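# Roll the whiteboard into the next room's yellow bay

## Task

Get the whiteboard into the adjoining room and leave it in the yellow taped bay there, with each of its four wheels fully inside the tape and none resting on the tape. This only counts if the whiteboard stays there on its own once the robot lets go. At the finish the coffee table must be standing upright. The sliding door must never be slammed open or closed, and the robot must not fall over or be left tilted.

## Robot and tools

Robot: TidyBot++, a mobile base 0.54 m long, 0.50 m wide and 0.38 m high on four powered casters. It carries one seven-joint arm with a two-finger gripper. The shoulder sits 0.12 m ahead of the base centre and 0.68 m off the floor. There are two cameras: base_camera, fixed on the base and facing forward, and wrist_camera, which looks wherever the hand points. The arm begins folded with the hand down. In that pose it reaches up to 0.08 m past the front of the base, and the elbow can be as high as 1.15 m.

Frames: the base frame has its origin on the floor below the base centre, with x forward, y to the left and z up. The odometry frame is the base frame as it stood when the scene began. hand_pose is given in the base frame and marks the point between the finger pads. Its z axis runs out along the fingers and its y axis is the direction the fingers close along.

execute_actions(actions, cameras): actions is a list holding either one action or nothing. An empty list only returns the state and images. An action can carry these keys:
- base: exactly one of translate_m (metres, forward positive, -2 to 2), strafe_m (metres, left positive, -2 to 2) or rotate_rad (radians, counter-clockwise seen from above positive, -6.3 to 6.3). Each is a relative offset from where the base last measured itself. It is not a pose.
- joints: absolute targets keyed by name. joint_1_rad to joint_7_rad are in radians. joint_2_rad goes from -2.249 to 2.249 and joint_4_rad from -2.579 to 2.579. joint_6_rad goes from -2.099 to 2.099. Joints 1, 3, 5 and 7 have no limit, but they always take the shorter way round, so send steps smaller than half a turn. Positive joint_1_rad turns the arm clockwise from above, which is opposite to rotate_rad. gripper_pos runs from 0 (open, gap about 85 mm) to 1 (closed, squeezing at roughly 100 N per finger).
- speeds: caps on the top speed for this action only. translate_m and strafe_m take 0.05 to 0.5 m/s, and rotate_rad takes 0.1 to 1.57 rad/s. The defaults are the maximums.
The motions in one action start together. The call is refused and nothing moves if it contains an unknown key or an out-of-range number, or if a base move would need more than 8.667 s at its capped speed. An action ends after 15 s at most. cameras takes base_camera, wrist_camera or all. Leaving it out means all; [] means none.

wait(seconds, 0 to 10) commands nothing new and returns the state. zoom_image(camera, region=[x0,y0,x1,y1]) enlarges part of the latest image, up to 504x504 px. base_camera images are 644x364 and wrist_camera images are 644x476, which is fisheye. read_manual(section) returns licence texts only. finished_scene(scene) closes the current scene; pass its number. It cannot be undone, so call it only when the whiteboard rests in the bay by itself.

Arm geometry: with joint_1_rad=0, joint_3_rad=3.14 and joint_5_rad=0, the arm lies in the base's x-z plane. Measured from vertical, with forward positive, the segment angles are: upper arm (0.42 m) = j2; forearm (0.31 m) = j2-j4; hand (0.31 m) = j2-j4-j6. The hand's offset is the sum of length*sin (forward) and length*cos (up). With j7=1.57 and the hand pointing down, the fingers open toward the robot's left and right. A downward-pointing hand can reach no higher than about 0.94 m, and only when it is close to the base.

Results: base_odometry (x, y, heading in rad, left positive) counts wheel turns only, so slip shows up as travel and drift builds over many moves. base_tilt is in degrees, with forward and right positive. joint_positions, hand_pose, gripper_pos, motor_effort (percent, peak shown in brackets) and Motor temperatures are also given. base_status and joint_status report each motion:
- done: reached the target. For the base it only means the wheels turned, so a blocked base can still read done.
- off_target: stopped short and may still be pushing.
- contact_stop or time_out: the motion gave up and is holding where it stopped.
- not_followed: a self-collision check held back the arm targets. The message reads "joint command not followed" with a cause line.
- limit_stop_at_motor_heat: the motor overheated. Resend the target.
on_its_own lists motion you did not command. Other lines to watch: ARM HIT, a torque fault (the arm freezes for 10 s while the base keeps going), MOTOR HOT from 60 °C, and OVER-TEMPERATURE FAULT at 75 °C (the arm sags). A gripper that reports off_target at 1 is holding something.

Accuracy: friction and load leave joints a little off target. To correct, send each joint its last command plus (desired minus read). While holding something, never command a joint to the angle it currently reads. Keys you leave out of a command keep their old targets. Between replies the simulation carries on, holding your last command.

Things to avoid: slamming the sliding door, so open and close it slowly; knocking the coffee table over; tipping the robot. Never keep driving while the arm is snagged above about 0.8 m, and keep horizontal pushes on a raised hand gentle. A blocked base keeps shoving until it times out. Also avoid driving the arm into obstacles, dropping things, and leaving the board where only the gripper is holding it in place. Some objects may get a brief nudge from outside.

Each tool is called after ">>>" in YAML: its name, and indented under it one key for each argument.

## Session

>>> execute_actions:
  actions: []

Scene clock: 0.00 s.
Motor temperatures (°C, as the motors report them): [31 31 31 28 38 38 39]
base_odometry: x=+0.000 y=+0.000 heading=+0.000 (m, m, rad; odometry frame)
base_tilt: forward=-0.2 right=+0.4 (deg)
base_status: not commanded
joint_positions: joint_1_rad=-0.016 joint_2_rad=-0.385 joint_3_rad=+3.162 joint_4_rad=-2.523 joint_5_rad=+0.023 joint_6_rad=-0.868 joint_7_rad=+1.574 gripper_pos=+0.000
joint_status: not commanded
motor_effort: joint_1_rad=+0 joint_2_rad=-1 joint_3_rad=-1 joint_4_rad=+12 joint_5_rad=+1 joint_6_rad=+2 joint_7_rad=-1 (%)
hand_pose: x=+0.2683 y=-0.0039 z=+0.5944 quat_wxyz=(+0.006, +0.998, +0.006, +0.068) (m; base frame)
pictures: base_camera, wrist_camera
Images, in order (width x height): base_camera 644x364, wrist_camera 644x476.

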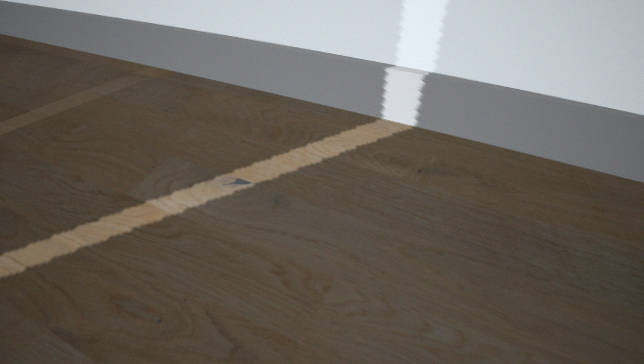

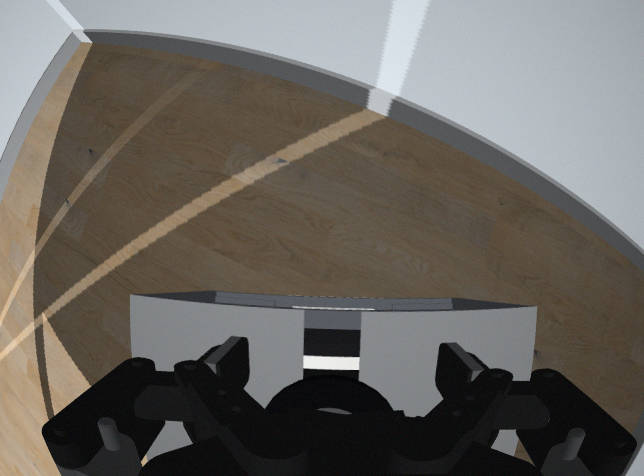

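>>> execute_actions:
  actions:
    - {"base":{"rotate_rad":1.6},"joints":{"joint_6_rad":0.0}}

>>> execute_actions:
  actions:
    - {"base":{"rotate_rad":1.6}}

>>> execute_actions:
  actions:
    - {"base":{"rotate_rad":1.6}}

Scene clock: 13.97 s.
Motor temperatures (°C, as the motors report them): [31 31 31 28 38 38 39]
base_odometry: x=+0.000 y=+0.000 heading=+1.599 (m, m, rad; odometry frame)
base_tilt: forward=-0.2 right=+0.4 (deg)
base_status: done
joint_positions: joint_1_rad=-0.016 joint_2_rad=-0.385 joint_3_rad=+3.162 joint_4_rad=-2.520 joint_5_rad=+0.023 joint_6_rad=-0.015 joint_7_rad=+1.574 gripper_pos=+0.000
joint_status: all done
motor_effort: joint_1_rad=+0(1) joint_2_rad=-5(5) joint_3_rad=-1(0) joint_4_rad=+16(16) joint_5_rad=+0(0) joint_6_rad=+7(7) joint_7_rad=-1(0) (%)
hand_pose: x=+0.4873 y=-0.0002 z=+0.7332 quat_wxyz=(+0.004, +0.880, +0.008, +0.476) (m; base frame)
pictures: base_camera, wrist_camera
Images, in order (width x height): base_camera 644x364, wrist_camera 644x476.

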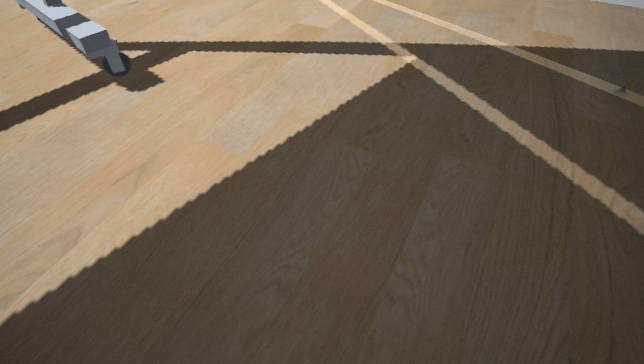

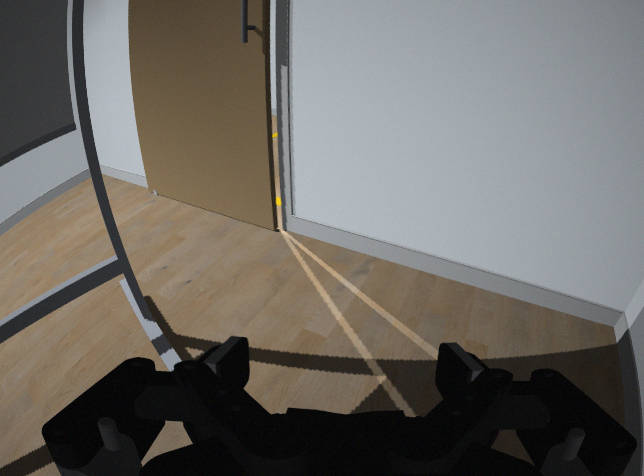

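Scene clock: 16.27 s.
Motor temperatures (°C, as the motors report them): [31 31 31 28 38 38 39]
base_odometry: x=+0.000 y=+0.000 heading=-3.085 (m, m, rad; odometry frame)
base_tilt: forward=-0.2 right=+0.3 (deg)
base_status: done
joint_positions: joint_1_rad=-0.016 joint_2_rad=-0.385 joint_3_rad=+3.162 joint_4_rad=-2.520 joint_5_rad=+0.023 joint_6_rad=-0.015 joint_7_rad=+1.574 gripper_pos=+0.000
joint_status: not commanded
motor_effort: joint_1_rad=+0(1) joint_2_rad=-5(6) joint_3_rad=-1(0) joint_4_rad=+16(16) joint_5_rad=+1(0) joint_6_rad=+7(7) joint_7_rad=-1(0) (%)
hand_pose: x=+0.4873 y=-0.0002 z=+0.7332 quat_wxyz=(+0.004, +0.880, +0.008, +0.476) (m; base frame)
pictures: base_camera, wrist_camera
Images, in order (width x height): base_camera 644x364, wrist_camera 644x476.

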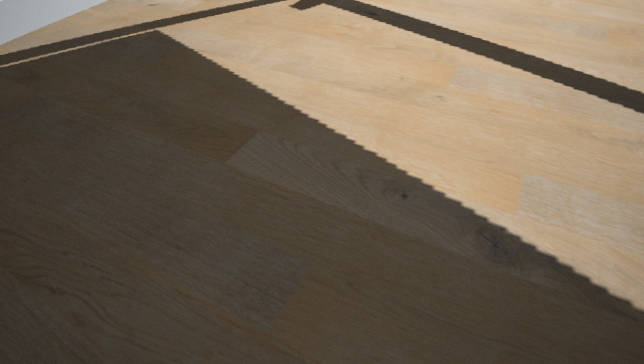

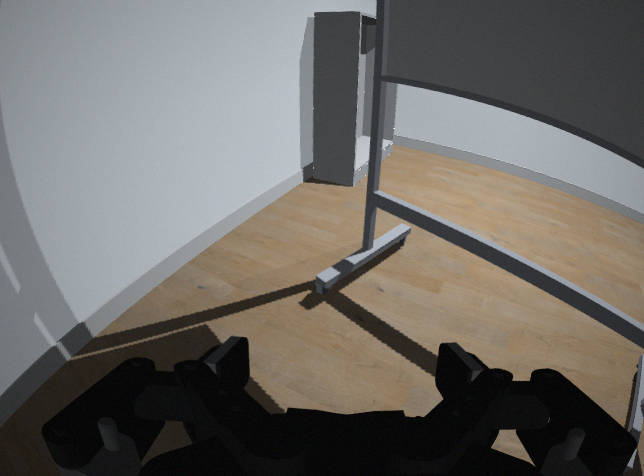

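Scene clock: 18.57 s.
Motor temperatures (°C, as the motors report them): [31 31 31 28 38 38 39]
base_odometry: x=+0.000 y=+0.000 heading=-1.485 (m, m, rad; odometry frame)
base_tilt: forward=-0.2 right=+0.3 (deg)
base_status: done
joint_positions: joint_1_rad=-0.016 joint_2_rad=-0.385 joint_3_rad=+3.162 joint_4_rad=-2.520 joint_5_rad=+0.023 joint_6_rad=-0.015 joint_7_rad=+1.574 gripper_pos=+0.000
joint_status: not commanded
motor_effort: joint_1_rad=+0(1) joint_2_rad=-5(5) joint_3_rad=+0(0) joint_4_rad=+16(16) joint_5_rad=+1(1) joint_6_rad=+7(7) joint_7_rad=+0(0) (%)
hand_pose: x=+0.4873 y=-0.0002 z=+0.7332 quat_wxyz=(+0.004, +0.880, +0.008, +0.476) (m; base frame)
pictures: base_camera, wrist_camera
Images, in order (width x height): base_camera 644x364, wrist_camera 644x476.

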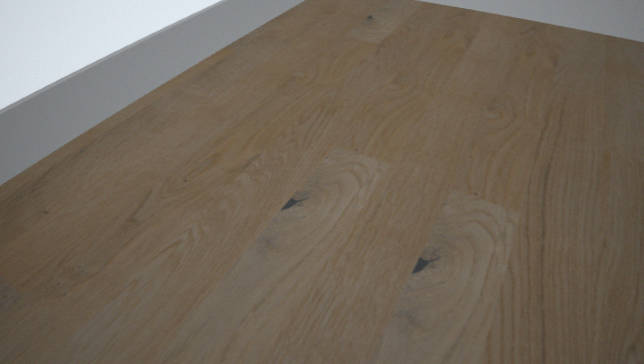

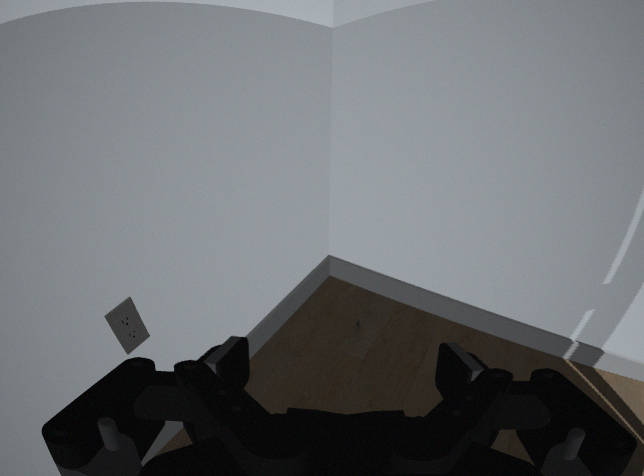

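>>> execute_actions:
  actions:
    - {"base":{"rotate_rad":-2.2},"joints":{"joint_6_rad":0.35}}

>>> execute_actions:
  actions:
    - {"base":{"rotate_rad":-1.3}}

Scene clock: 37.97 s.
Motor temperatures (°C, as the motors report them): [31 31 31 28 38 38 39]
base_odometry: x=+0.000 y=+0.000 heading=+2.599 (m, m, rad; odometry frame)
base_tilt: forward=-0.2 right=+0.3 (deg)
base_status: done
joint_positions: joint_1_rad=-0.016 joint_2_rad=-0.385 joint_3_rad=+3.161 joint_4_rad=-2.518 joint_5_rad=+0.023 joint_6_rad=+0.334 joint_7_rad=+1.574 gripper_pos=+0.000
joint_status: all done
motor_effort: joint_1_rad=+0(1) joint_2_rad=-6(6) joint_3_rad=-1(0) joint_4_rad=+16(18) joint_5_rad=+0(0) joint_6_rad=+8(8) joint_7_rad=+0(1) (%)
hand_pose: x=+0.5303 y=+0.0021 z=+0.8336 quat_wxyz=(+0.002, +0.783, +0.009, +0.622) (m; base frame)
pictures: base_camera, wrist_camera
Images, in order (width x height): base_camera 644x364, wrist_camera 644x476.

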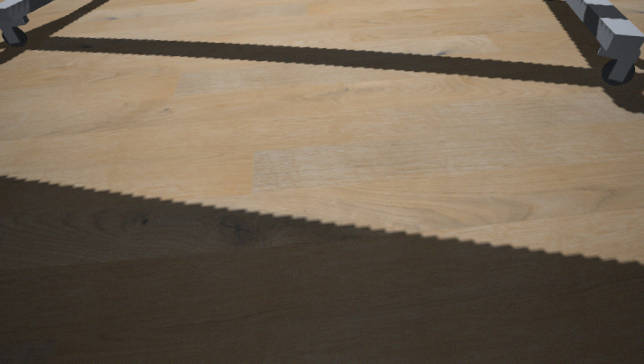

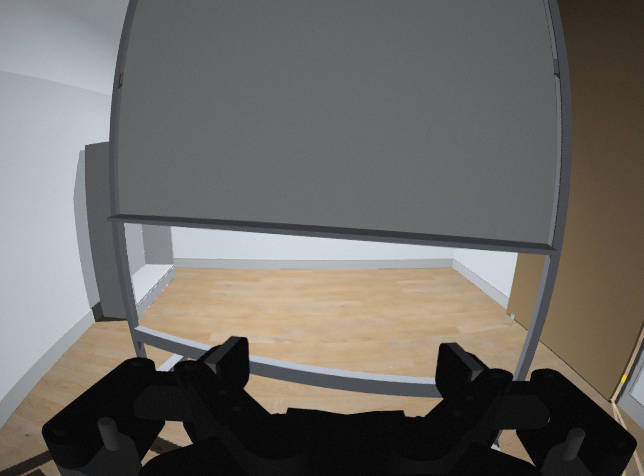

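Scene clock: 40.07 s.
Motor temperatures (°C, as the motors report them): [31 31 31 28 38 38 39]
base_odometry: x=+0.000 y=+0.000 heading=+1.299 (m, m, rad; odometry frame)
base_tilt: forward=-0.2 right=+0.3 (deg)
base_status: done
joint_positions: joint_1_rad=-0.016 joint_2_rad=-0.385 joint_3_rad=+3.162 joint_4_rad=-2.518 joint_5_rad=+0.023 joint_6_rad=+0.334 joint_7_rad=+1.574 gripper_pos=+0.000
joint_status: not commanded
motor_effort: joint_1_rad=+0(1) joint_2_rad=-6(6) joint_3_rad=+0(1) joint_4_rad=+16(16) joint_5_rad=+1(0) joint_6_rad=+8(8) joint_7_rad=+0(1) (%)
hand_pose: x=+0.5303 y=+0.0015 z=+0.8336 quat_wxyz=(+0.002, +0.783, +0.009, +0.622) (m; base frame)
pictures: base_camera, wrist_camera
Images, in order (width x height): base_camera 644x364, wrist_camera 644x476.

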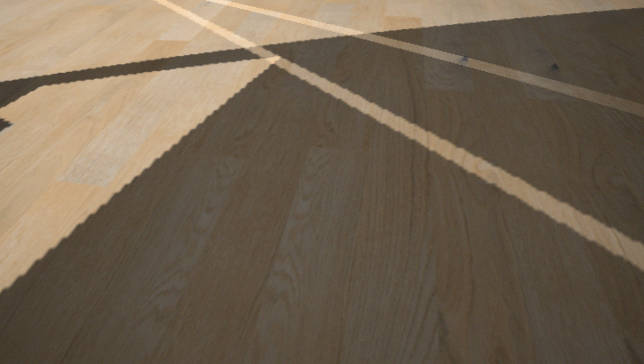

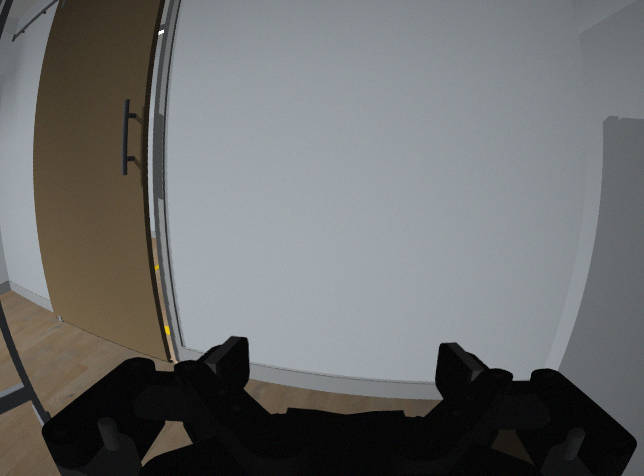

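>>> execute_actions:
  actions:
    - {"base":{"rotate_rad":1.3},"joints":{"joint_6_rad":0.0,"gripper_pos":1}}
  cameras: []

>>> execute_actions:
  actions:
    - {"base":{"strafe_m":-0.8}}

Scene clock: 103.63 s.
Motor temperatures (°C, as the motors report them): [31 32 31 28 38 38 39]
base_odometry: x=+0.000 y=+0.000 heading=+2.599 (m, m, rad; odometry frame)
base_tilt: forward=-0.2 right=+0.3 (deg)
base_status: done
joint_positions: joint_1_rad=-0.016 joint_2_rad=-0.385 joint_3_rad=+3.163 joint_4_rad=-2.525 joint_5_rad=+0.023 joint_6_rad=+0.017 joint_7_rad=+1.574 gripper_pos=+0.999
joint_status: all done
motor_effort: joint_1_rad=+0(2) joint_2_rad=-5(6) joint_3_rad=-1(0) joint_4_rad=+16(18) joint_5_rad=+1(1) joint_6_rad=+7(8) joint_7_rad=+0(0) (%)
hand_pose: x=+0.4912 y=-0.0003 z=+0.7393 quat_wxyz=(+0.003, +0.873, +0.008, +0.488) (m; base frame)
pictures: none
No camera images: the call's "cameras" was empty. Leave "cameras" out to get every camera's image.

Scene clock: 106.60 s.
Motor temperatures (°C, as the motors report them): [31 32 31 28 38 38 39]
base_odometry: x=+0.412 y=+0.686 heading=+2.600 (m, m, rad; odometry frame)
base_tilt: forward=-0.2 right=+0.3 (deg)
base_status: done
joint_positions: joint_1_rad=-0.016 joint_2_rad=-0.385 joint_3_rad=+3.163 joint_4_rad=-2.525 joint_5_rad=+0.023 joint_6_rad=+0.017 joint_7_rad=+1.574 gripper_pos=+0.999
joint_status: not commanded
motor_effort: joint_1_rad=+0(0) joint_2_rad=-5(6) joint_3_rad=-1(1) joint_4_rad=+16(16) joint_5_rad=+1(0) joint_6_rad=+7(7) joint_7_rad=-1(0) (%)
hand_pose: x=+0.4912 y=-0.0003 z=+0.7393 quat_wxyz=(+0.003, +0.873, +0.008, +0.488) (m; base frame)
pictures: base_camera, wrist_camera
Images, in order (width x height): base_camera 644x364, wrist_camera 644x476.

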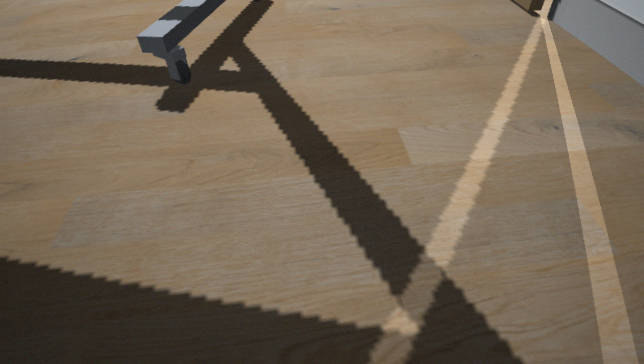

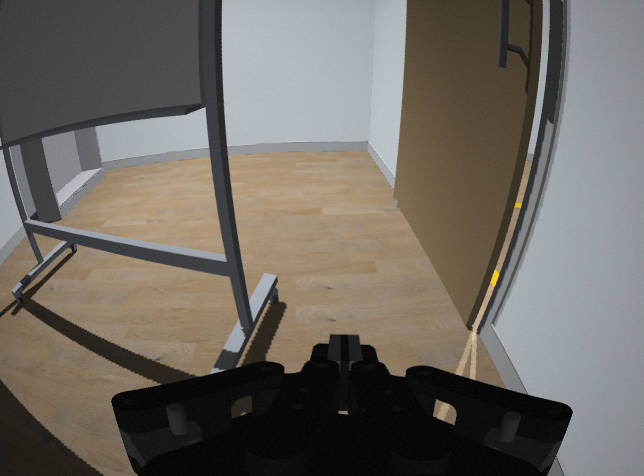

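>>> execute_actions:
  actions:
    - {"base":{"strafe_m":-0.15},"joints":{"joint_1_rad":0.74,"joint_2_rad":0.0,"joint_4_rad":-2.13,"joint_6_rad":0.23}}
  cameras: []

>>> execute_actions:
  actions:
    - {"base":{"translate_m":0.45}}

Scene clock: 123.33 s.
Motor temperatures (°C, as the motors report them): [31 32 31 28 38 38 39]
base_odometry: x=+0.489 y=+0.815 heading=+2.601 (m, m, rad; odometry frame)
base_tilt: forward=-0.2 right=+0.4 (deg)
base_status: done
joint_positions: joint_1_rad=+0.732 joint_2_rad=-0.016 joint_3_rad=+3.163 joint_4_rad=-2.144 joint_5_rad=+0.023 joint_6_rad=+0.192 joint_7_rad=+1.574 gripper_pos=+0.999
joint_status: all done
motor_effort: joint_1_rad=+0(2) joint_2_rad=-18(18) joint_3_rad=-1(1) joint_4_rad=+17(17) joint_5_rad=+0(1) joint_6_rad=+8(8) joint_7_rad=+0(0) (%)
hand_pose: x=+0.5228 y=-0.3749 z=+0.8250 quat_wxyz=(+0.213, +0.770, -0.292, +0.525) (m; base frame)
pictures: none
No camera images: the call's "cameras" was empty. Leave "cameras" out to get every camera's image.

Scene clock: 125.60 s.
Motor temperatures (°C, as the motors report them): [31 32 31 28 38 38 39]
base_odometry: x=+0.103 y=+1.047 heading=+2.600 (m, m, rad; odometry frame)
base_tilt: forward=-0.2 right=+0.4 (deg)
base_status: done
joint_positions: joint_1_rad=+0.733 joint_2_rad=-0.009 joint_3_rad=+3.162 joint_4_rad=-2.141 joint_5_rad=+0.023 joint_6_rad=+0.194 joint_7_rad=+1.574 gripper_pos=+0.999
joint_status: not commanded
motor_effort: joint_1_rad=-1(1) joint_2_rad=-18(20) joint_3_rad=-1(0) joint_4_rad=+17(17) joint_5_rad=+0(0) joint_6_rad=+8(8) joint_7_rad=-1(0) (%)
hand_pose: x=+0.5242 y=-0.3764 z=+0.8235 quat_wxyz=(+0.213, +0.771, -0.292, +0.524) (m; base frame)
pictures: base_camera, wrist_camera
Images, in order (width x height): base_camera 644x364, wrist_camera 644x476.

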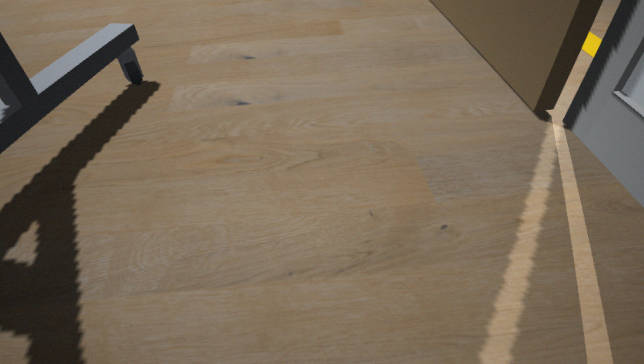

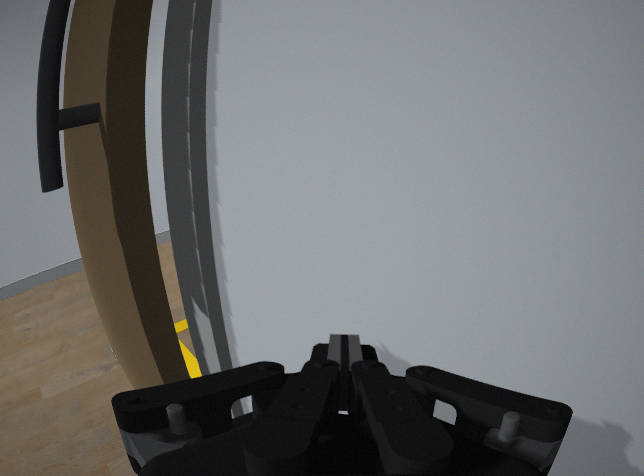

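>>> execute_actions:
  actions:
    - {"base":{"translate_m":0.14},"speeds":{"translate_m":0.15}}

Scene clock: 146.40 s.
Motor temperatures (°C, as the motors report them): [31 32 31 29 38 38 39]
base_odometry: x=-0.016 y=+1.119 heading=+2.601 (m, m, rad; odometry frame)
base_tilt: forward=-0.2 right=+0.3 (deg)
base_status: done
joint_positions: joint_1_rad=+0.737 joint_2_rad=-0.044 joint_3_rad=+3.156 joint_4_rad=-2.180 joint_5_rad=+0.023 joint_6_rad=+0.193 joint_7_rad=+1.574 gripper_pos=+0.999
joint_status: not commanded
motor_effort: joint_1_rad=+0(7) joint_2_rad=-16(19) joint_3_rad=+0(5) joint_4_rad=+20(30) joint_5_rad=+0(3) joint_6_rad=+10(17) joint_7_rad=-1(0) (%)
hand_pose: x=+0.5132 y=-0.3648 z=+0.8206 quat_wxyz=(+0.212, +0.772, -0.292, +0.523) (m; base frame)
pictures: base_camera, wrist_camera
Images, in order (width x height): base_camera 644x364, wrist_camera 644x476.

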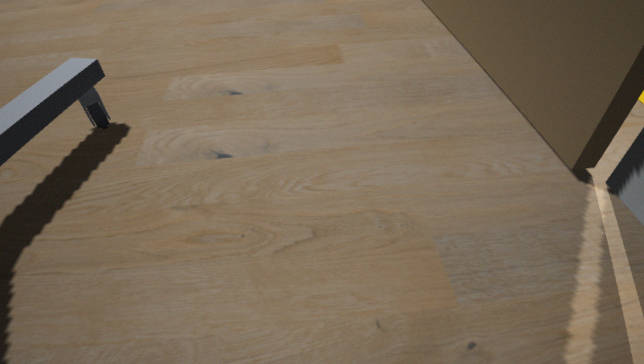

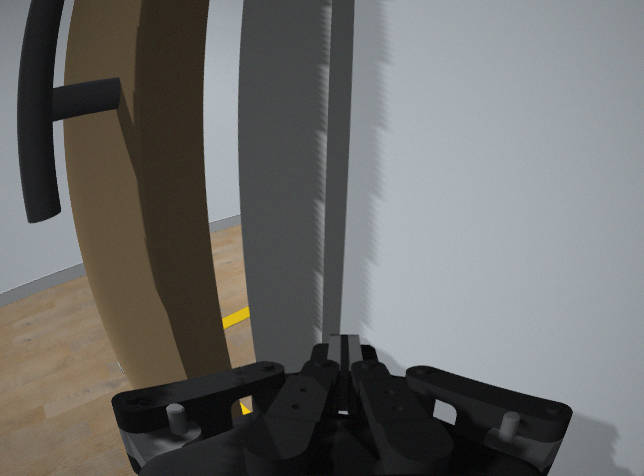

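>>> execute_actions:
  actions:
    - {"base":{"translate_m":-0.03},"joints":{"joint_1_rad":0.67,"joint_2_rad":0.0,"joint_3_rad":3.16,"joint_4_rad":-2.13}}
  cameras: []

>>> execute_actions:
  actions:
    - {"base":{"translate_m":0.08},"speeds":{"translate_m":0.1}}

Scene clock: 160.23 s.
Motor temperatures (°C, as the motors report them): [31 32 31 29 38 38 39]
base_odometry: x=+0.010 y=+1.103 heading=+2.600 (m, m, rad; odometry frame)
base_tilt: forward=-0.2 right=+0.4 (deg)
base_status: done
joint_positions: joint_1_rad=+0.682 joint_2_rad=-0.011 joint_3_rad=+3.159 joint_4_rad=-2.135 joint_5_rad=+0.023 joint_6_rad=+0.193 joint_7_rad=+1.574 gripper_pos=+0.999
joint_status: all done
motor_effort: joint_1_rad=-1(3) joint_2_rad=-19(19) joint_3_rad=-1(3) joint_4_rad=+17(27) joint_5_rad=+0(0) joint_6_rad=+8(14) joint_7_rad=+0(0) (%)
hand_pose: x=+0.5451 y=-0.3546 z=+0.8279 quat_wxyz=(+0.200, +0.776, -0.271, +0.533) (m; base frame)
pictures: none
No camera images: the call's "cameras" was empty. Leave "cameras" out to get every camera's image.

Scene clock: 163.20 s.
Motor temperatures (°C, as the motors report them): [31 32 31 29 38 38 39]
base_odometry: x=-0.057 y=+1.143 heading=+2.602 (m, m, rad; odometry frame)
base_tilt: forward=-0.3 right=+0.3 (deg)
base_status: translate_m time_out (by the wheels' count: +0.077 of +0.080)
joint_positions: joint_1_rad=+0.726 joint_2_rad=-0.141 joint_3_rad=+3.204 joint_4_rad=-2.249 joint_5_rad=+0.023 joint_6_rad=+0.174 joint_7_rad=+1.574 gripper_pos=+0.999
joint_status: not commanded
motor_effort: joint_1_rad=-10(13) joint_2_rad=+13(18) joint_3_rad=-8(11) joint_4_rad=+39(39) joint_5_rad=+2(3) joint_6_rad=+21(22) joint_7_rad=-1(1) (%)
hand_pose: x=+0.4746 y=-0.3552 z=+0.8267 quat_wxyz=(+0.219, +0.764, -0.308, +0.523) (m; base frame)
pictures: base_camera, wrist_camera
Images, in order (width x height): base_camera 644x364, wrist_camera 644x476.

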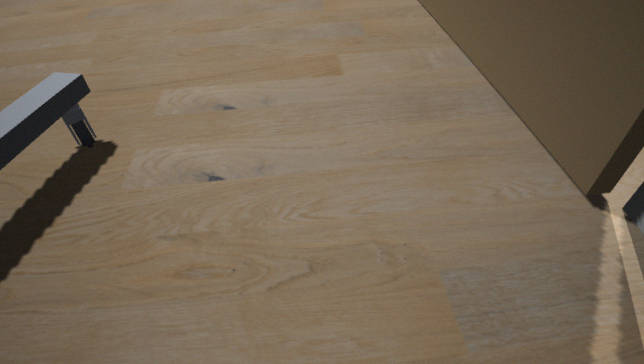

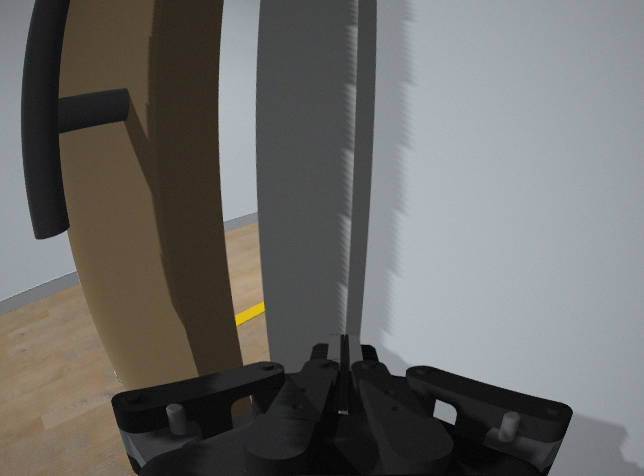

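>>> execute_actions:
  actions:
    - {"base":{"translate_m":-0.09},"joints":{"joint_1_rad":0.67,"joint_2_rad":0.0,"joint_3_rad":3.16,"joint_4_rad":-2.13,"joint_6_rad":0.23}}
  cameras: []

>>> execute_actions:
  actions:
    - {"joints":{"joint_1_rad":0.57}}
  cameras: []

>>> execute_actions:
  actions:
    - {"base":{"translate_m":0.09},"speeds":{"translate_m":0.1}}

Scene clock: 175.47 s.
Motor temperatures (°C, as the motors report them): [31 32 31 29 38 38 39]
base_odometry: x=+0.021 y=+1.097 heading=+2.602 (m, m, rad; odometry frame)
base_tilt: forward=-0.2 right=+0.4 (deg)
base_status: done
joint_positions: joint_1_rad=+0.676 joint_2_rad=-0.001 joint_3_rad=+3.166 joint_4_rad=-2.131 joint_5_rad=+0.023 joint_6_rad=+0.193 joint_7_rad=+1.574 gripper_pos=+0.999
joint_status: all done
motor_effort: joint_1_rad=+0(11) joint_2_rad=-19(21) joint_3_rad=-1(9) joint_4_rad=+16(37) joint_5_rad=+1(3) joint_6_rad=+8(20) joint_7_rad=-1(0) (%)
hand_pose: x=+0.5467 y=-0.3571 z=+0.8247 quat_wxyz=(+0.199, +0.778, -0.272, +0.531) (m; base frame)
pictures: none
No camera images: the call's "cameras" was empty. Leave "cameras" out to get every camera's image.

Scene clock: 176.40 s.
Motor temperatures (°C, as the motors report them): [31 32 31 29 38 38 39]
base_odometry: x=+0.021 y=+1.097 heading=+2.602 (m, m, rad; odometry frame)
base_tilt: forward=-0.2 right=+0.3 (deg)
base_status: not commanded
joint_positions: joint_1_rad=+0.575 joint_2_rad=-0.001 joint_3_rad=+3.162 joint_4_rad=-2.131 joint_5_rad=+0.023 joint_6_rad=+0.193 joint_7_rad=+1.574 gripper_pos=+0.999
joint_status: all done
motor_effort: joint_1_rad=+0(1) joint_2_rad=-18(19) joint_3_rad=+0(0) joint_4_rad=+16(17) joint_5_rad=+1(0) joint_6_rad=+8(8) joint_7_rad=-1(1) (%)
hand_pose: x=+0.5818 y=-0.3101 z=+0.8247 quat_wxyz=(+0.171, +0.791, -0.230, +0.540) (m; base frame)
pictures: none
No camera images: the call's "cameras" was empty. Leave "cameras" out to get every camera's image.

Scene clock: 177.93 s.
Motor temperatures (°C, as the motors report them): [31 32 31 29 38 38 39]
base_odometry: x=-0.057 y=+1.144 heading=+2.601 (m, m, rad; odometry frame)
base_tilt: forward=-0.2 right=+0.3 (deg)
base_status: done
joint_positions: joint_1_rad=+0.602 joint_2_rad=-0.003 joint_3_rad=+3.189 joint_4_rad=-2.141 joint_5_rad=+0.023 joint_6_rad=+0.194 joint_7_rad=+1.574 gripper_pos=+0.999
joint_status: not commanded
motor_effort: joint_1_rad=-5(10) joint_2_rad=-17(20) joint_3_rad=-5(9) joint_4_rad=+18(23) joint_5_rad=+2(2) joint_6_rad=+9(13) joint_7_rad=+0(0) (%)
hand_pose: x=+0.5621 y=-0.3331 z=+0.8200 quat_wxyz=(+0.185, +0.787, -0.253, +0.532) (m; base frame)
pictures: base_camera, wrist_camera
Images, in order (width x height): base_camera 644x364, wrist_camera 644x476.

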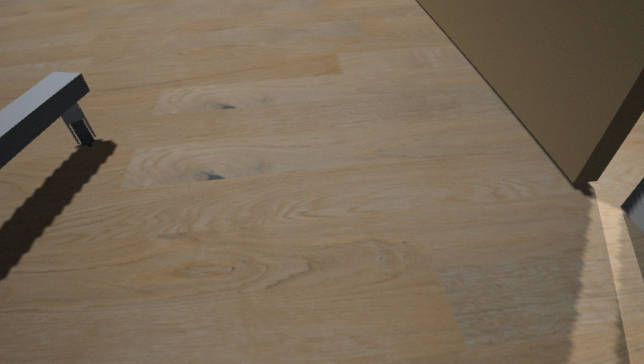

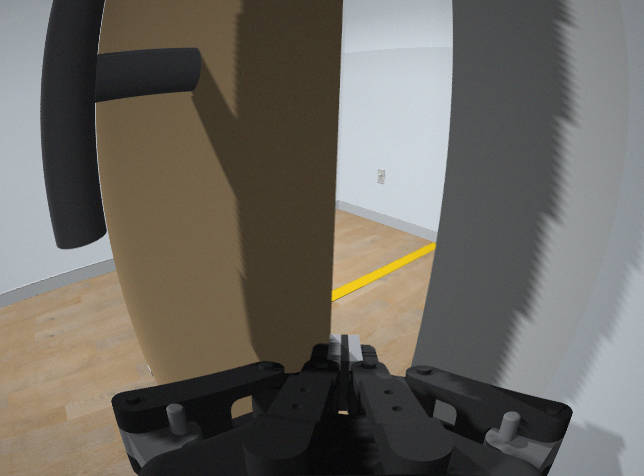

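>>> execute_actions:
  actions:
    - {"base":{"translate_m":0.4},"speeds":{"translate_m":0.1}}

Scene clock: 188.13 s.
Motor temperatures (°C, as the motors report them): [31 32 31 29 38 38 39]
base_odometry: x=-0.400 y=+1.350 heading=+2.600 (m, m, rad; odometry frame)
base_tilt: forward=-0.2 right=+0.4 (deg)
base_status: done
joint_positions: joint_1_rad=+0.593 joint_2_rad=-0.008 joint_3_rad=+3.181 joint_4_rad=-2.142 joint_5_rad=+0.023 joint_6_rad=+0.194 joint_7_rad=+1.574 gripper_pos=+0.999
joint_status: not commanded
motor_effort: joint_1_rad=-4(13) joint_2_rad=-17(20) joint_3_rad=-4(12) joint_4_rad=+18(23) joint_5_rad=+1(3) joint_6_rad=+9(12) joint_7_rad=-1(0) (%)
hand_pose: x=+0.5667 y=-0.3247 z=+0.8223 quat_wxyz=(+0.181, +0.788, -0.246, +0.536) (m; base frame)
pictures: base_camera, wrist_camera
Images, in order (width x height): base_camera 644x364, wrist_camera 644x476.

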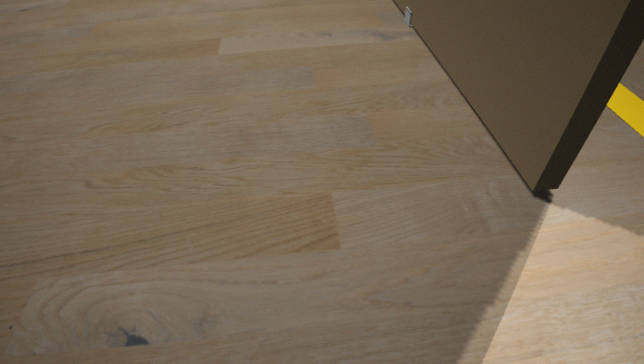

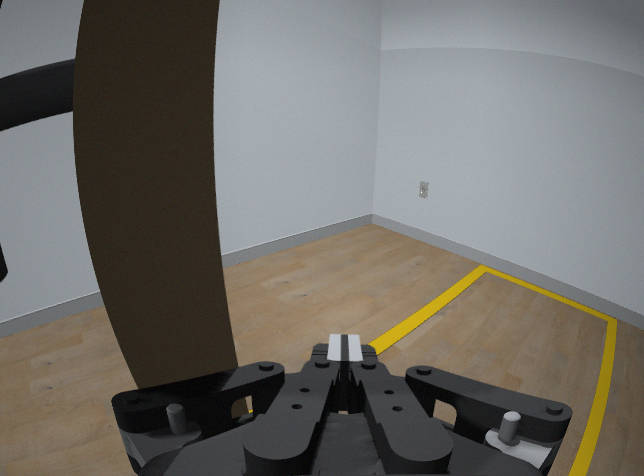

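>>> execute_actions:
  actions:
    - {"base":{"translate_m":0.35},"speeds":{"translate_m":0.1}}

Scene clock: 197.43 s.
Motor temperatures (°C, as the motors report them): [31 32 31 29 38 38 39]
base_odometry: x=-0.699 y=+1.531 heading=+2.599 (m, m, rad; odometry frame)
base_tilt: forward=-0.2 right=+0.3 (deg)
base_status: done
joint_positions: joint_1_rad=+0.587 joint_2_rad=-0.011 joint_3_rad=+3.176 joint_4_rad=-2.139 joint_5_rad=+0.023 joint_6_rad=+0.196 joint_7_rad=+1.574 gripper_pos=+0.999
joint_status: not commanded
motor_effort: joint_1_rad=-2(11) joint_2_rad=-18(20) joint_3_rad=-2(11) joint_4_rad=+16(22) joint_5_rad=+1(4) joint_6_rad=+8(11) joint_7_rad=-1(2) (%)
hand_pose: x=+0.5707 y=-0.3201 z=+0.8262 quat_wxyz=(+0.179, +0.787, -0.241, +0.540) (m; base frame)
pictures: base_camera, wrist_camera
Images, in order (width x height): base_camera 644x364, wrist_camera 644x476.

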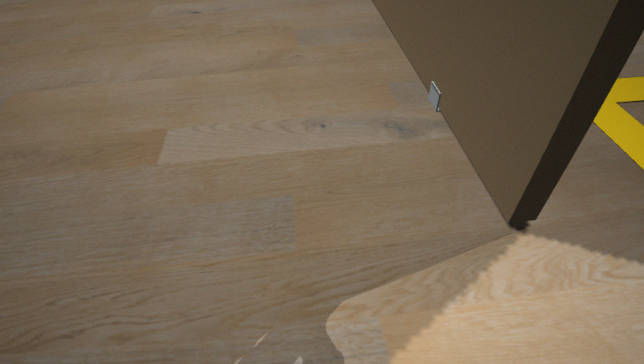

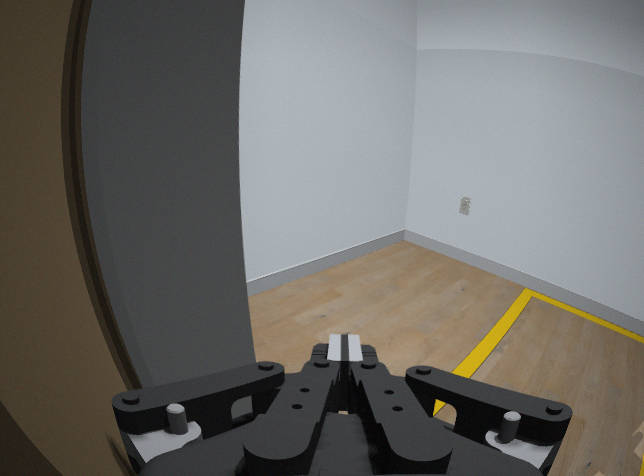

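>>> execute_actions:
  actions:
    - {"base":{"translate_m":-0.05},"joints":{"joint_1_rad":0.0,"joint_2_rad":-0.385,"joint_3_rad":3.16,"joint_4_rad":-2.52,"joint_6_rad":-0.3}}
  cameras: []

>>> execute_actions:
  actions:
    - {"base":{"translate_m":0.27}}
  cameras: []

>>> execute_actions:
  actions:
    - {"base":{"rotate_rad":-1.571},"joints":{"joint_6_rad":0.0}}

Scene clock: 217.13 s.
Motor temperatures (°C, as the motors report them): [31 32 31 29 38 39 39]
base_odometry: x=-0.656 y=+1.505 heading=+2.600 (m, m, rad; odometry frame)
base_tilt: forward=-0.2 right=+0.3 (deg)
base_status: done
joint_positions: joint_1_rad=+0.010 joint_2_rad=-0.370 joint_3_rad=+3.152 joint_4_rad=-2.508 joint_5_rad=+0.020 joint_6_rad=-0.265 joint_7_rad=+1.574 gripper_pos=+0.999
joint_status: all done
motor_effort: joint_1_rad=-1(32) joint_2_rad=-5(26) joint_3_rad=+0(28) joint_4_rad=+15(17) joint_5_rad=+1(4) joint_6_rad=+6(9) joint_7_rad=-1(0) (%)
hand_pose: x=+0.4417 y=-0.0066 z=+0.6753 quat_wxyz=(+0.008, +0.932, -0.001, +0.361) (m; base frame)
pictures: none
No camera images: the call's "cameras" was empty. Leave "cameras" out to get every camera's image.

Scene clock: 218.97 s.
Motor temperatures (°C, as the motors report them): [31 32 31 29 38 38 39]
base_odometry: x=-0.888 y=+1.645 heading=+2.599 (m, m, rad; odometry frame)
base_tilt: forward=-0.2 right=+0.3 (deg)
base_status: done
joint_positions: joint_1_rad=+0.010 joint_2_rad=-0.374 joint_3_rad=+3.152 joint_4_rad=-2.510 joint_5_rad=+0.020 joint_6_rad=-0.265 joint_7_rad=+1.574 gripper_pos=+0.999
joint_status: not commanded
motor_effort: joint_1_rad=+0(1) joint_2_rad=-4(7) joint_3_rad=-1(0) joint_4_rad=+15(16) joint_5_rad=+1(1) joint_6_rad=+5(6) joint_7_rad=-1(1) (%)
hand_pose: x=+0.4410 y=-0.0066 z=+0.6757 quat_wxyz=(+0.008, +0.932, -0.001, +0.362) (m; base frame)
pictures: none
No camera images: the call's "cameras" was empty. Leave "cameras" out to get every camera's image.

Scene clock: 222.10 s.
Motor temperatures (°C, as the motors report them): [31 32 31 29 38 39 39]
base_odometry: x=-0.882 y=+1.656 heading=+1.031 (m, m, rad; odometry frame)
base_tilt: forward=-0.4 right=+0.2 (deg)
base_status: done
joint_positions: joint_1_rad=-0.209 joint_2_rad=-0.462 joint_3_rad=+2.954 joint_4_rad=-2.566 joint_5_rad=-0.013 joint_6_rad=-0.106 joint_7_rad=+1.574 gripper_pos=+0.999
joint_status: joint_6_rad off_target (ended at -0.106, target +0.000)
motor_effort: joint_1_rad=+40(47) joint_2_rad=+15(16) joint_3_rad=+37(45) joint_4_rad=+24(28) joint_5_rad=+9(10) joint_6_rad=+26(29) joint_7_rad=+2(3) (%)
hand_pose: x=+0.4252 y=+0.1259 z=+0.7091 quat_wxyz=(-0.050, +0.876, +0.182, +0.444) (m; base frame)
pictures: base_camera, wrist_camera
Images, in order (width x height): base_camera 644x364, wrist_camera 644x476.

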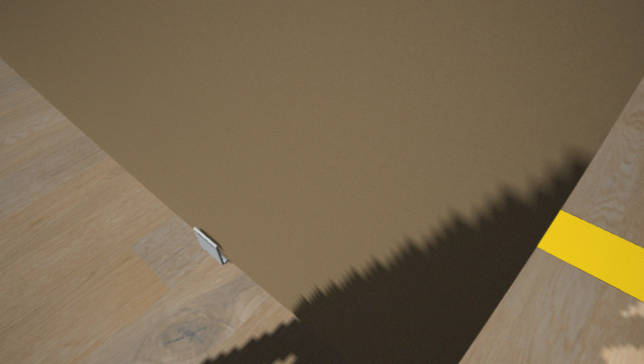

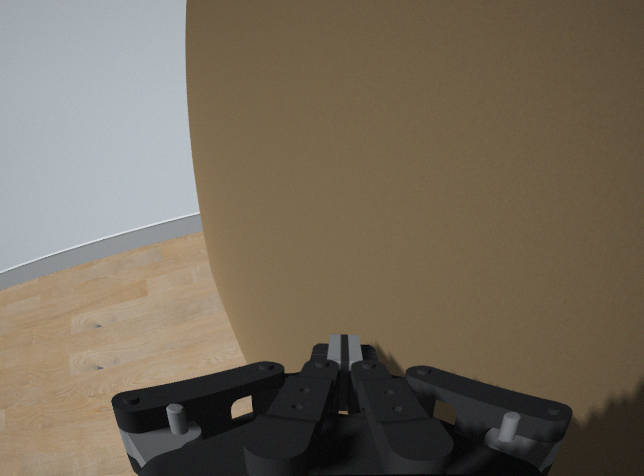

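>>> execute_actions:
  actions:
    - {"base":{"rotate_rad":1.0},"joints":{"joint_1_rad":0.0,"joint_3_rad":3.16,"joint_2_rad":-0.385,"joint_4_rad":-2.52,"joint_6_rad":-0.8},"speeds":{"rotate_rad":0.5}}

Scene clock: 236.60 s.
Motor temperatures (°C, as the motors report them): [31 32 32 30 38 39 39]
base_odometry: x=-0.882 y=+1.656 heading=+2.030 (m, m, rad; odometry frame)
base_tilt: forward=-0.2 right=+0.3 (deg)
base_status: done
joint_positions: joint_1_rad=+0.010 joint_2_rad=-0.382 joint_3_rad=+3.171 joint_4_rad=-2.526 joint_5_rad=+0.003 joint_6_rad=-0.783 joint_7_rad=+1.574 gripper_pos=+0.999
joint_status: all done
motor_effort: joint_1_rad=+0(38) joint_2_rad=-2(15) joint_3_rad=+0(36) joint_4_rad=+13(24) joint_5_rad=+1(9) joint_6_rad=+2(25) joint_7_rad=-1(3) (%)
hand_pose: x=+0.2925 y=-0.0049 z=+0.5976 quat_wxyz=(-0.002, +0.994, -0.017, +0.107) (m; base frame)
pictures: base_camera, wrist_camera
Images, in order (width x height): base_camera 644x364, wrist_camera 644x476.

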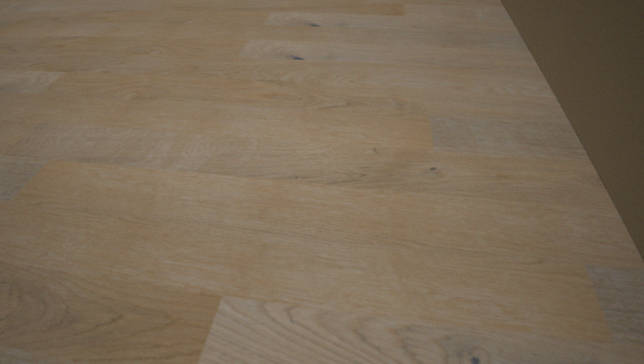

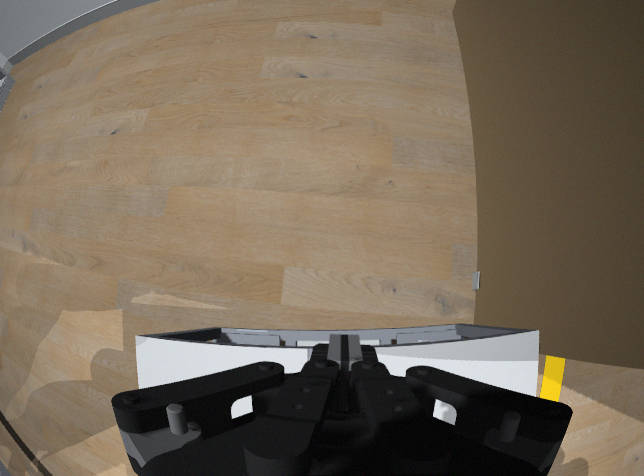

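>>> execute_actions:
  actions:
    - {"base":{"strafe_m":0.12}}
  cameras: []

>>> execute_actions:
  actions:
    - {"base":{"translate_m":-0.2}}
  cameras: []

>>> execute_actions:
  actions:
    - {"base":{"rotate_rad":-1.55},"speeds":{"rotate_rad":0.8}}
  cameras: []

>>> execute_actions:
  actions:
    - {"joints":{"joint_6_rad":0.1}}

Scene clock: 252.97 s.
Motor temperatures (°C, as the motors report them): [31 32 32 29 38 39 39]
base_odometry: x=-0.990 y=+1.603 heading=+2.031 (m, m, rad; odometry frame)
base_tilt: forward=-0.2 right=+0.3 (deg)
base_status: done
joint_positions: joint_1_rad=+0.010 joint_2_rad=-0.382 joint_3_rad=+3.167 joint_4_rad=-2.526 joint_5_rad=+0.003 joint_6_rad=-0.783 joint_7_rad=+1.574 gripper_pos=+0.999
joint_status: not commanded
motor_effort: joint_1_rad=+0(1) joint_2_rad=-2(2) joint_3_rad=-1(0) joint_4_rad=+13(13) joint_5_rad=+1(0) joint_6_rad=+2(1) joint_7_rad=+0(0) (%)
hand_pose: x=+0.2925 y=-0.0045 z=+0.5976 quat_wxyz=(-0.001, +0.994, -0.015, +0.107) (m; base frame)
pictures: none
No camera images: the call's "cameras" was empty. Leave "cameras" out to get every camera's image.

Scene clock: 254.60 s.
Motor temperatures (°C, as the motors report them): [31 32 32 29 38 39 39]
base_odometry: x=-0.901 y=+1.423 heading=+2.031 (m, m, rad; odometry frame)
base_tilt: forward=-0.2 right=+0.3 (deg)
base_status: done
joint_positions: joint_1_rad=+0.010 joint_2_rad=-0.384 joint_3_rad=+3.167 joint_4_rad=-2.526 joint_5_rad=+0.003 joint_6_rad=-0.783 joint_7_rad=+1.574 gripper_pos=+0.999
joint_status: not commanded
motor_effort: joint_1_rad=+0(0) joint_2_rad=-2(5) joint_3_rad=-1(1) joint_4_rad=+13(14) joint_5_rad=+0(1) joint_6_rad=+2(3) joint_7_rad=-1(0) (%)
hand_pose: x=+0.2926 y=-0.0045 z=+0.5979 quat_wxyz=(-0.001, +0.994, -0.015, +0.108) (m; base frame)
pictures: none
No camera images: the call's "cameras" was empty. Leave "cameras" out to get every camera's image.

Scene clock: 257.33 s.
Motor temperatures (°C, as the motors report them): [31 32 32 29 38 39 39]
base_odometry: x=-0.901 y=+1.423 heading=+0.482 (m, m, rad; odometry frame)
base_tilt: forward=-0.2 right=+0.4 (deg)
base_status: done
joint_positions: joint_1_rad=+0.010 joint_2_rad=-0.384 joint_3_rad=+3.167 joint_4_rad=-2.526 joint_5_rad=+0.004 joint_6_rad=-0.783 joint_7_rad=+1.574 gripper_pos=+0.999
joint_status: not commanded
motor_effort: joint_1_rad=+0(1) joint_2_rad=-2(2) joint_3_rad=-1(0) joint_4_rad=+13(13) joint_5_rad=+0(1) joint_6_rad=+2(2) joint_7_rad=+0(0) (%)
hand_pose: x=+0.2926 y=-0.0045 z=+0.5979 quat_wxyz=(-0.001, +0.994, -0.015, +0.108) (m; base frame)
pictures: none
No camera images: the call's "cameras" was empty. Leave "cameras" out to get every camera's image.

Scene clock: 258.57 s.
Motor temperatures (°C, as the motors report them): [31 32 32 29 38 39 39]
base_odometry: x=-0.901 y=+1.423 heading=+0.482 (m, m, rad; odometry frame)
base_tilt: forward=-0.2 right=+0.4 (deg)
base_status: not commanded
joint_positions: joint_1_rad=+0.010 joint_2_rad=-0.384 joint_3_rad=+3.167 joint_4_rad=-2.522 joint_5_rad=+0.004 joint_6_rad=+0.084 joint_7_rad=+1.574 gripper_pos=+0.999
joint_status: all done
motor_effort: joint_1_rad=-1(0) joint_2_rad=-5(5) joint_3_rad=-1(1) joint_4_rad=+16(16) joint_5_rad=+0(1) joint_6_rad=+7(7) joint_7_rad=-1(0) (%)
hand_pose: x=+0.5023 y=-0.0122 z=+0.7583 quat_wxyz=(+0.006, +0.856, -0.014, +0.517) (m; base frame)
pictures: base_camera, wrist_camera
Images, in order (width x height): base_camera 644x364, wrist_camera 644x476.

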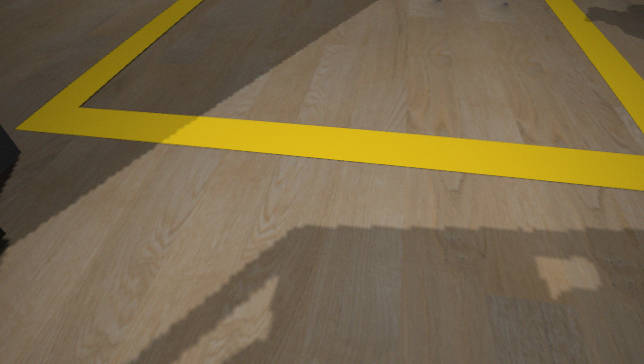

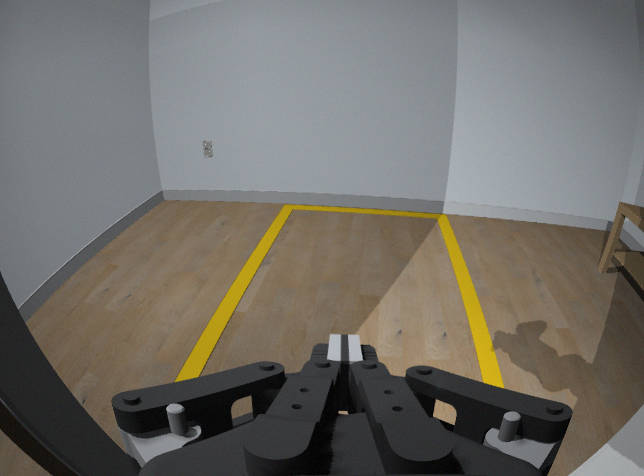

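>>> execute_actions:
  actions:
    - {"base":{"rotate_rad":3.14},"speeds":{"rotate_rad":1.0},"joints":{"joint_6_rad":-0.8,"gripper_pos":0}}
  cameras: []

>>> execute_actions:
  actions:
    - {"joints":{"joint_6_rad":-0.1}}

Scene clock: 282.40 s.
Motor temperatures (°C, as the motors report them): [31 32 32 29 38 39 39]
base_odometry: x=-0.901 y=+1.423 heading=-2.662 (m, m, rad; odometry frame)
base_tilt: forward=-0.2 right=+0.4 (deg)
base_status: done
joint_positions: joint_1_rad=+0.008 joint_2_rad=-0.384 joint_3_rad=+3.166 joint_4_rad=-2.519 joint_5_rad=+0.004 joint_6_rad=-0.783 joint_7_rad=+1.574 gripper_pos=+0.000
joint_status: all done
motor_effort: joint_1_rad=+0(1) joint_2_rad=-2(5) joint_3_rad=-1(0) joint_4_rad=+13(17) joint_5_rad=+1(1) joint_6_rad=+2(8) joint_7_rad=+0(0) (%)
hand_pose: x=+0.2960 y=-0.0041 z=+0.6002 quat_wxyz=(-0.001, +0.994, -0.013, +0.111) (m; base frame)
pictures: none
No camera images: the call's "cameras" was empty. Leave "cameras" out to get every camera's image.

Scene clock: 283.47 s.
Motor temperatures (°C, as the motors report them): [31 32 32 29 38 39 39]
base_odometry: x=-0.901 y=+1.423 heading=-2.662 (m, m, rad; odometry frame)
base_tilt: forward=-0.2 right=+0.3 (deg)
base_status: not commanded
joint_positions: joint_1_rad=+0.008 joint_2_rad=-0.384 joint_3_rad=+3.166 joint_4_rad=-2.518 joint_5_rad=+0.004 joint_6_rad=-0.116 joint_7_rad=+1.574 gripper_pos=+0.000
joint_status: all done
motor_effort: joint_1_rad=+0(0) joint_2_rad=-5(5) joint_3_rad=+0(1) joint_4_rad=+16(16) joint_5_rad=+0(0) joint_6_rad=+7(6) joint_7_rad=-1(0) (%)
hand_pose: x=+0.4693 y=-0.0098 z=+0.7082 quat_wxyz=(+0.004, +0.902, -0.013, +0.431) (m; base frame)
pictures: base_camera, wrist_camera
Images, in order (width x height): base_camera 644x364, wrist_camera 644x476.

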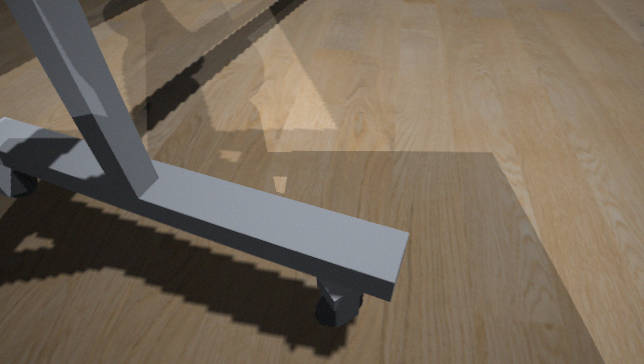

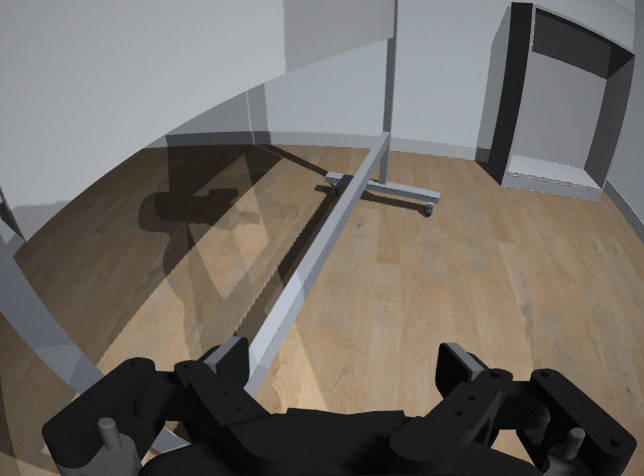

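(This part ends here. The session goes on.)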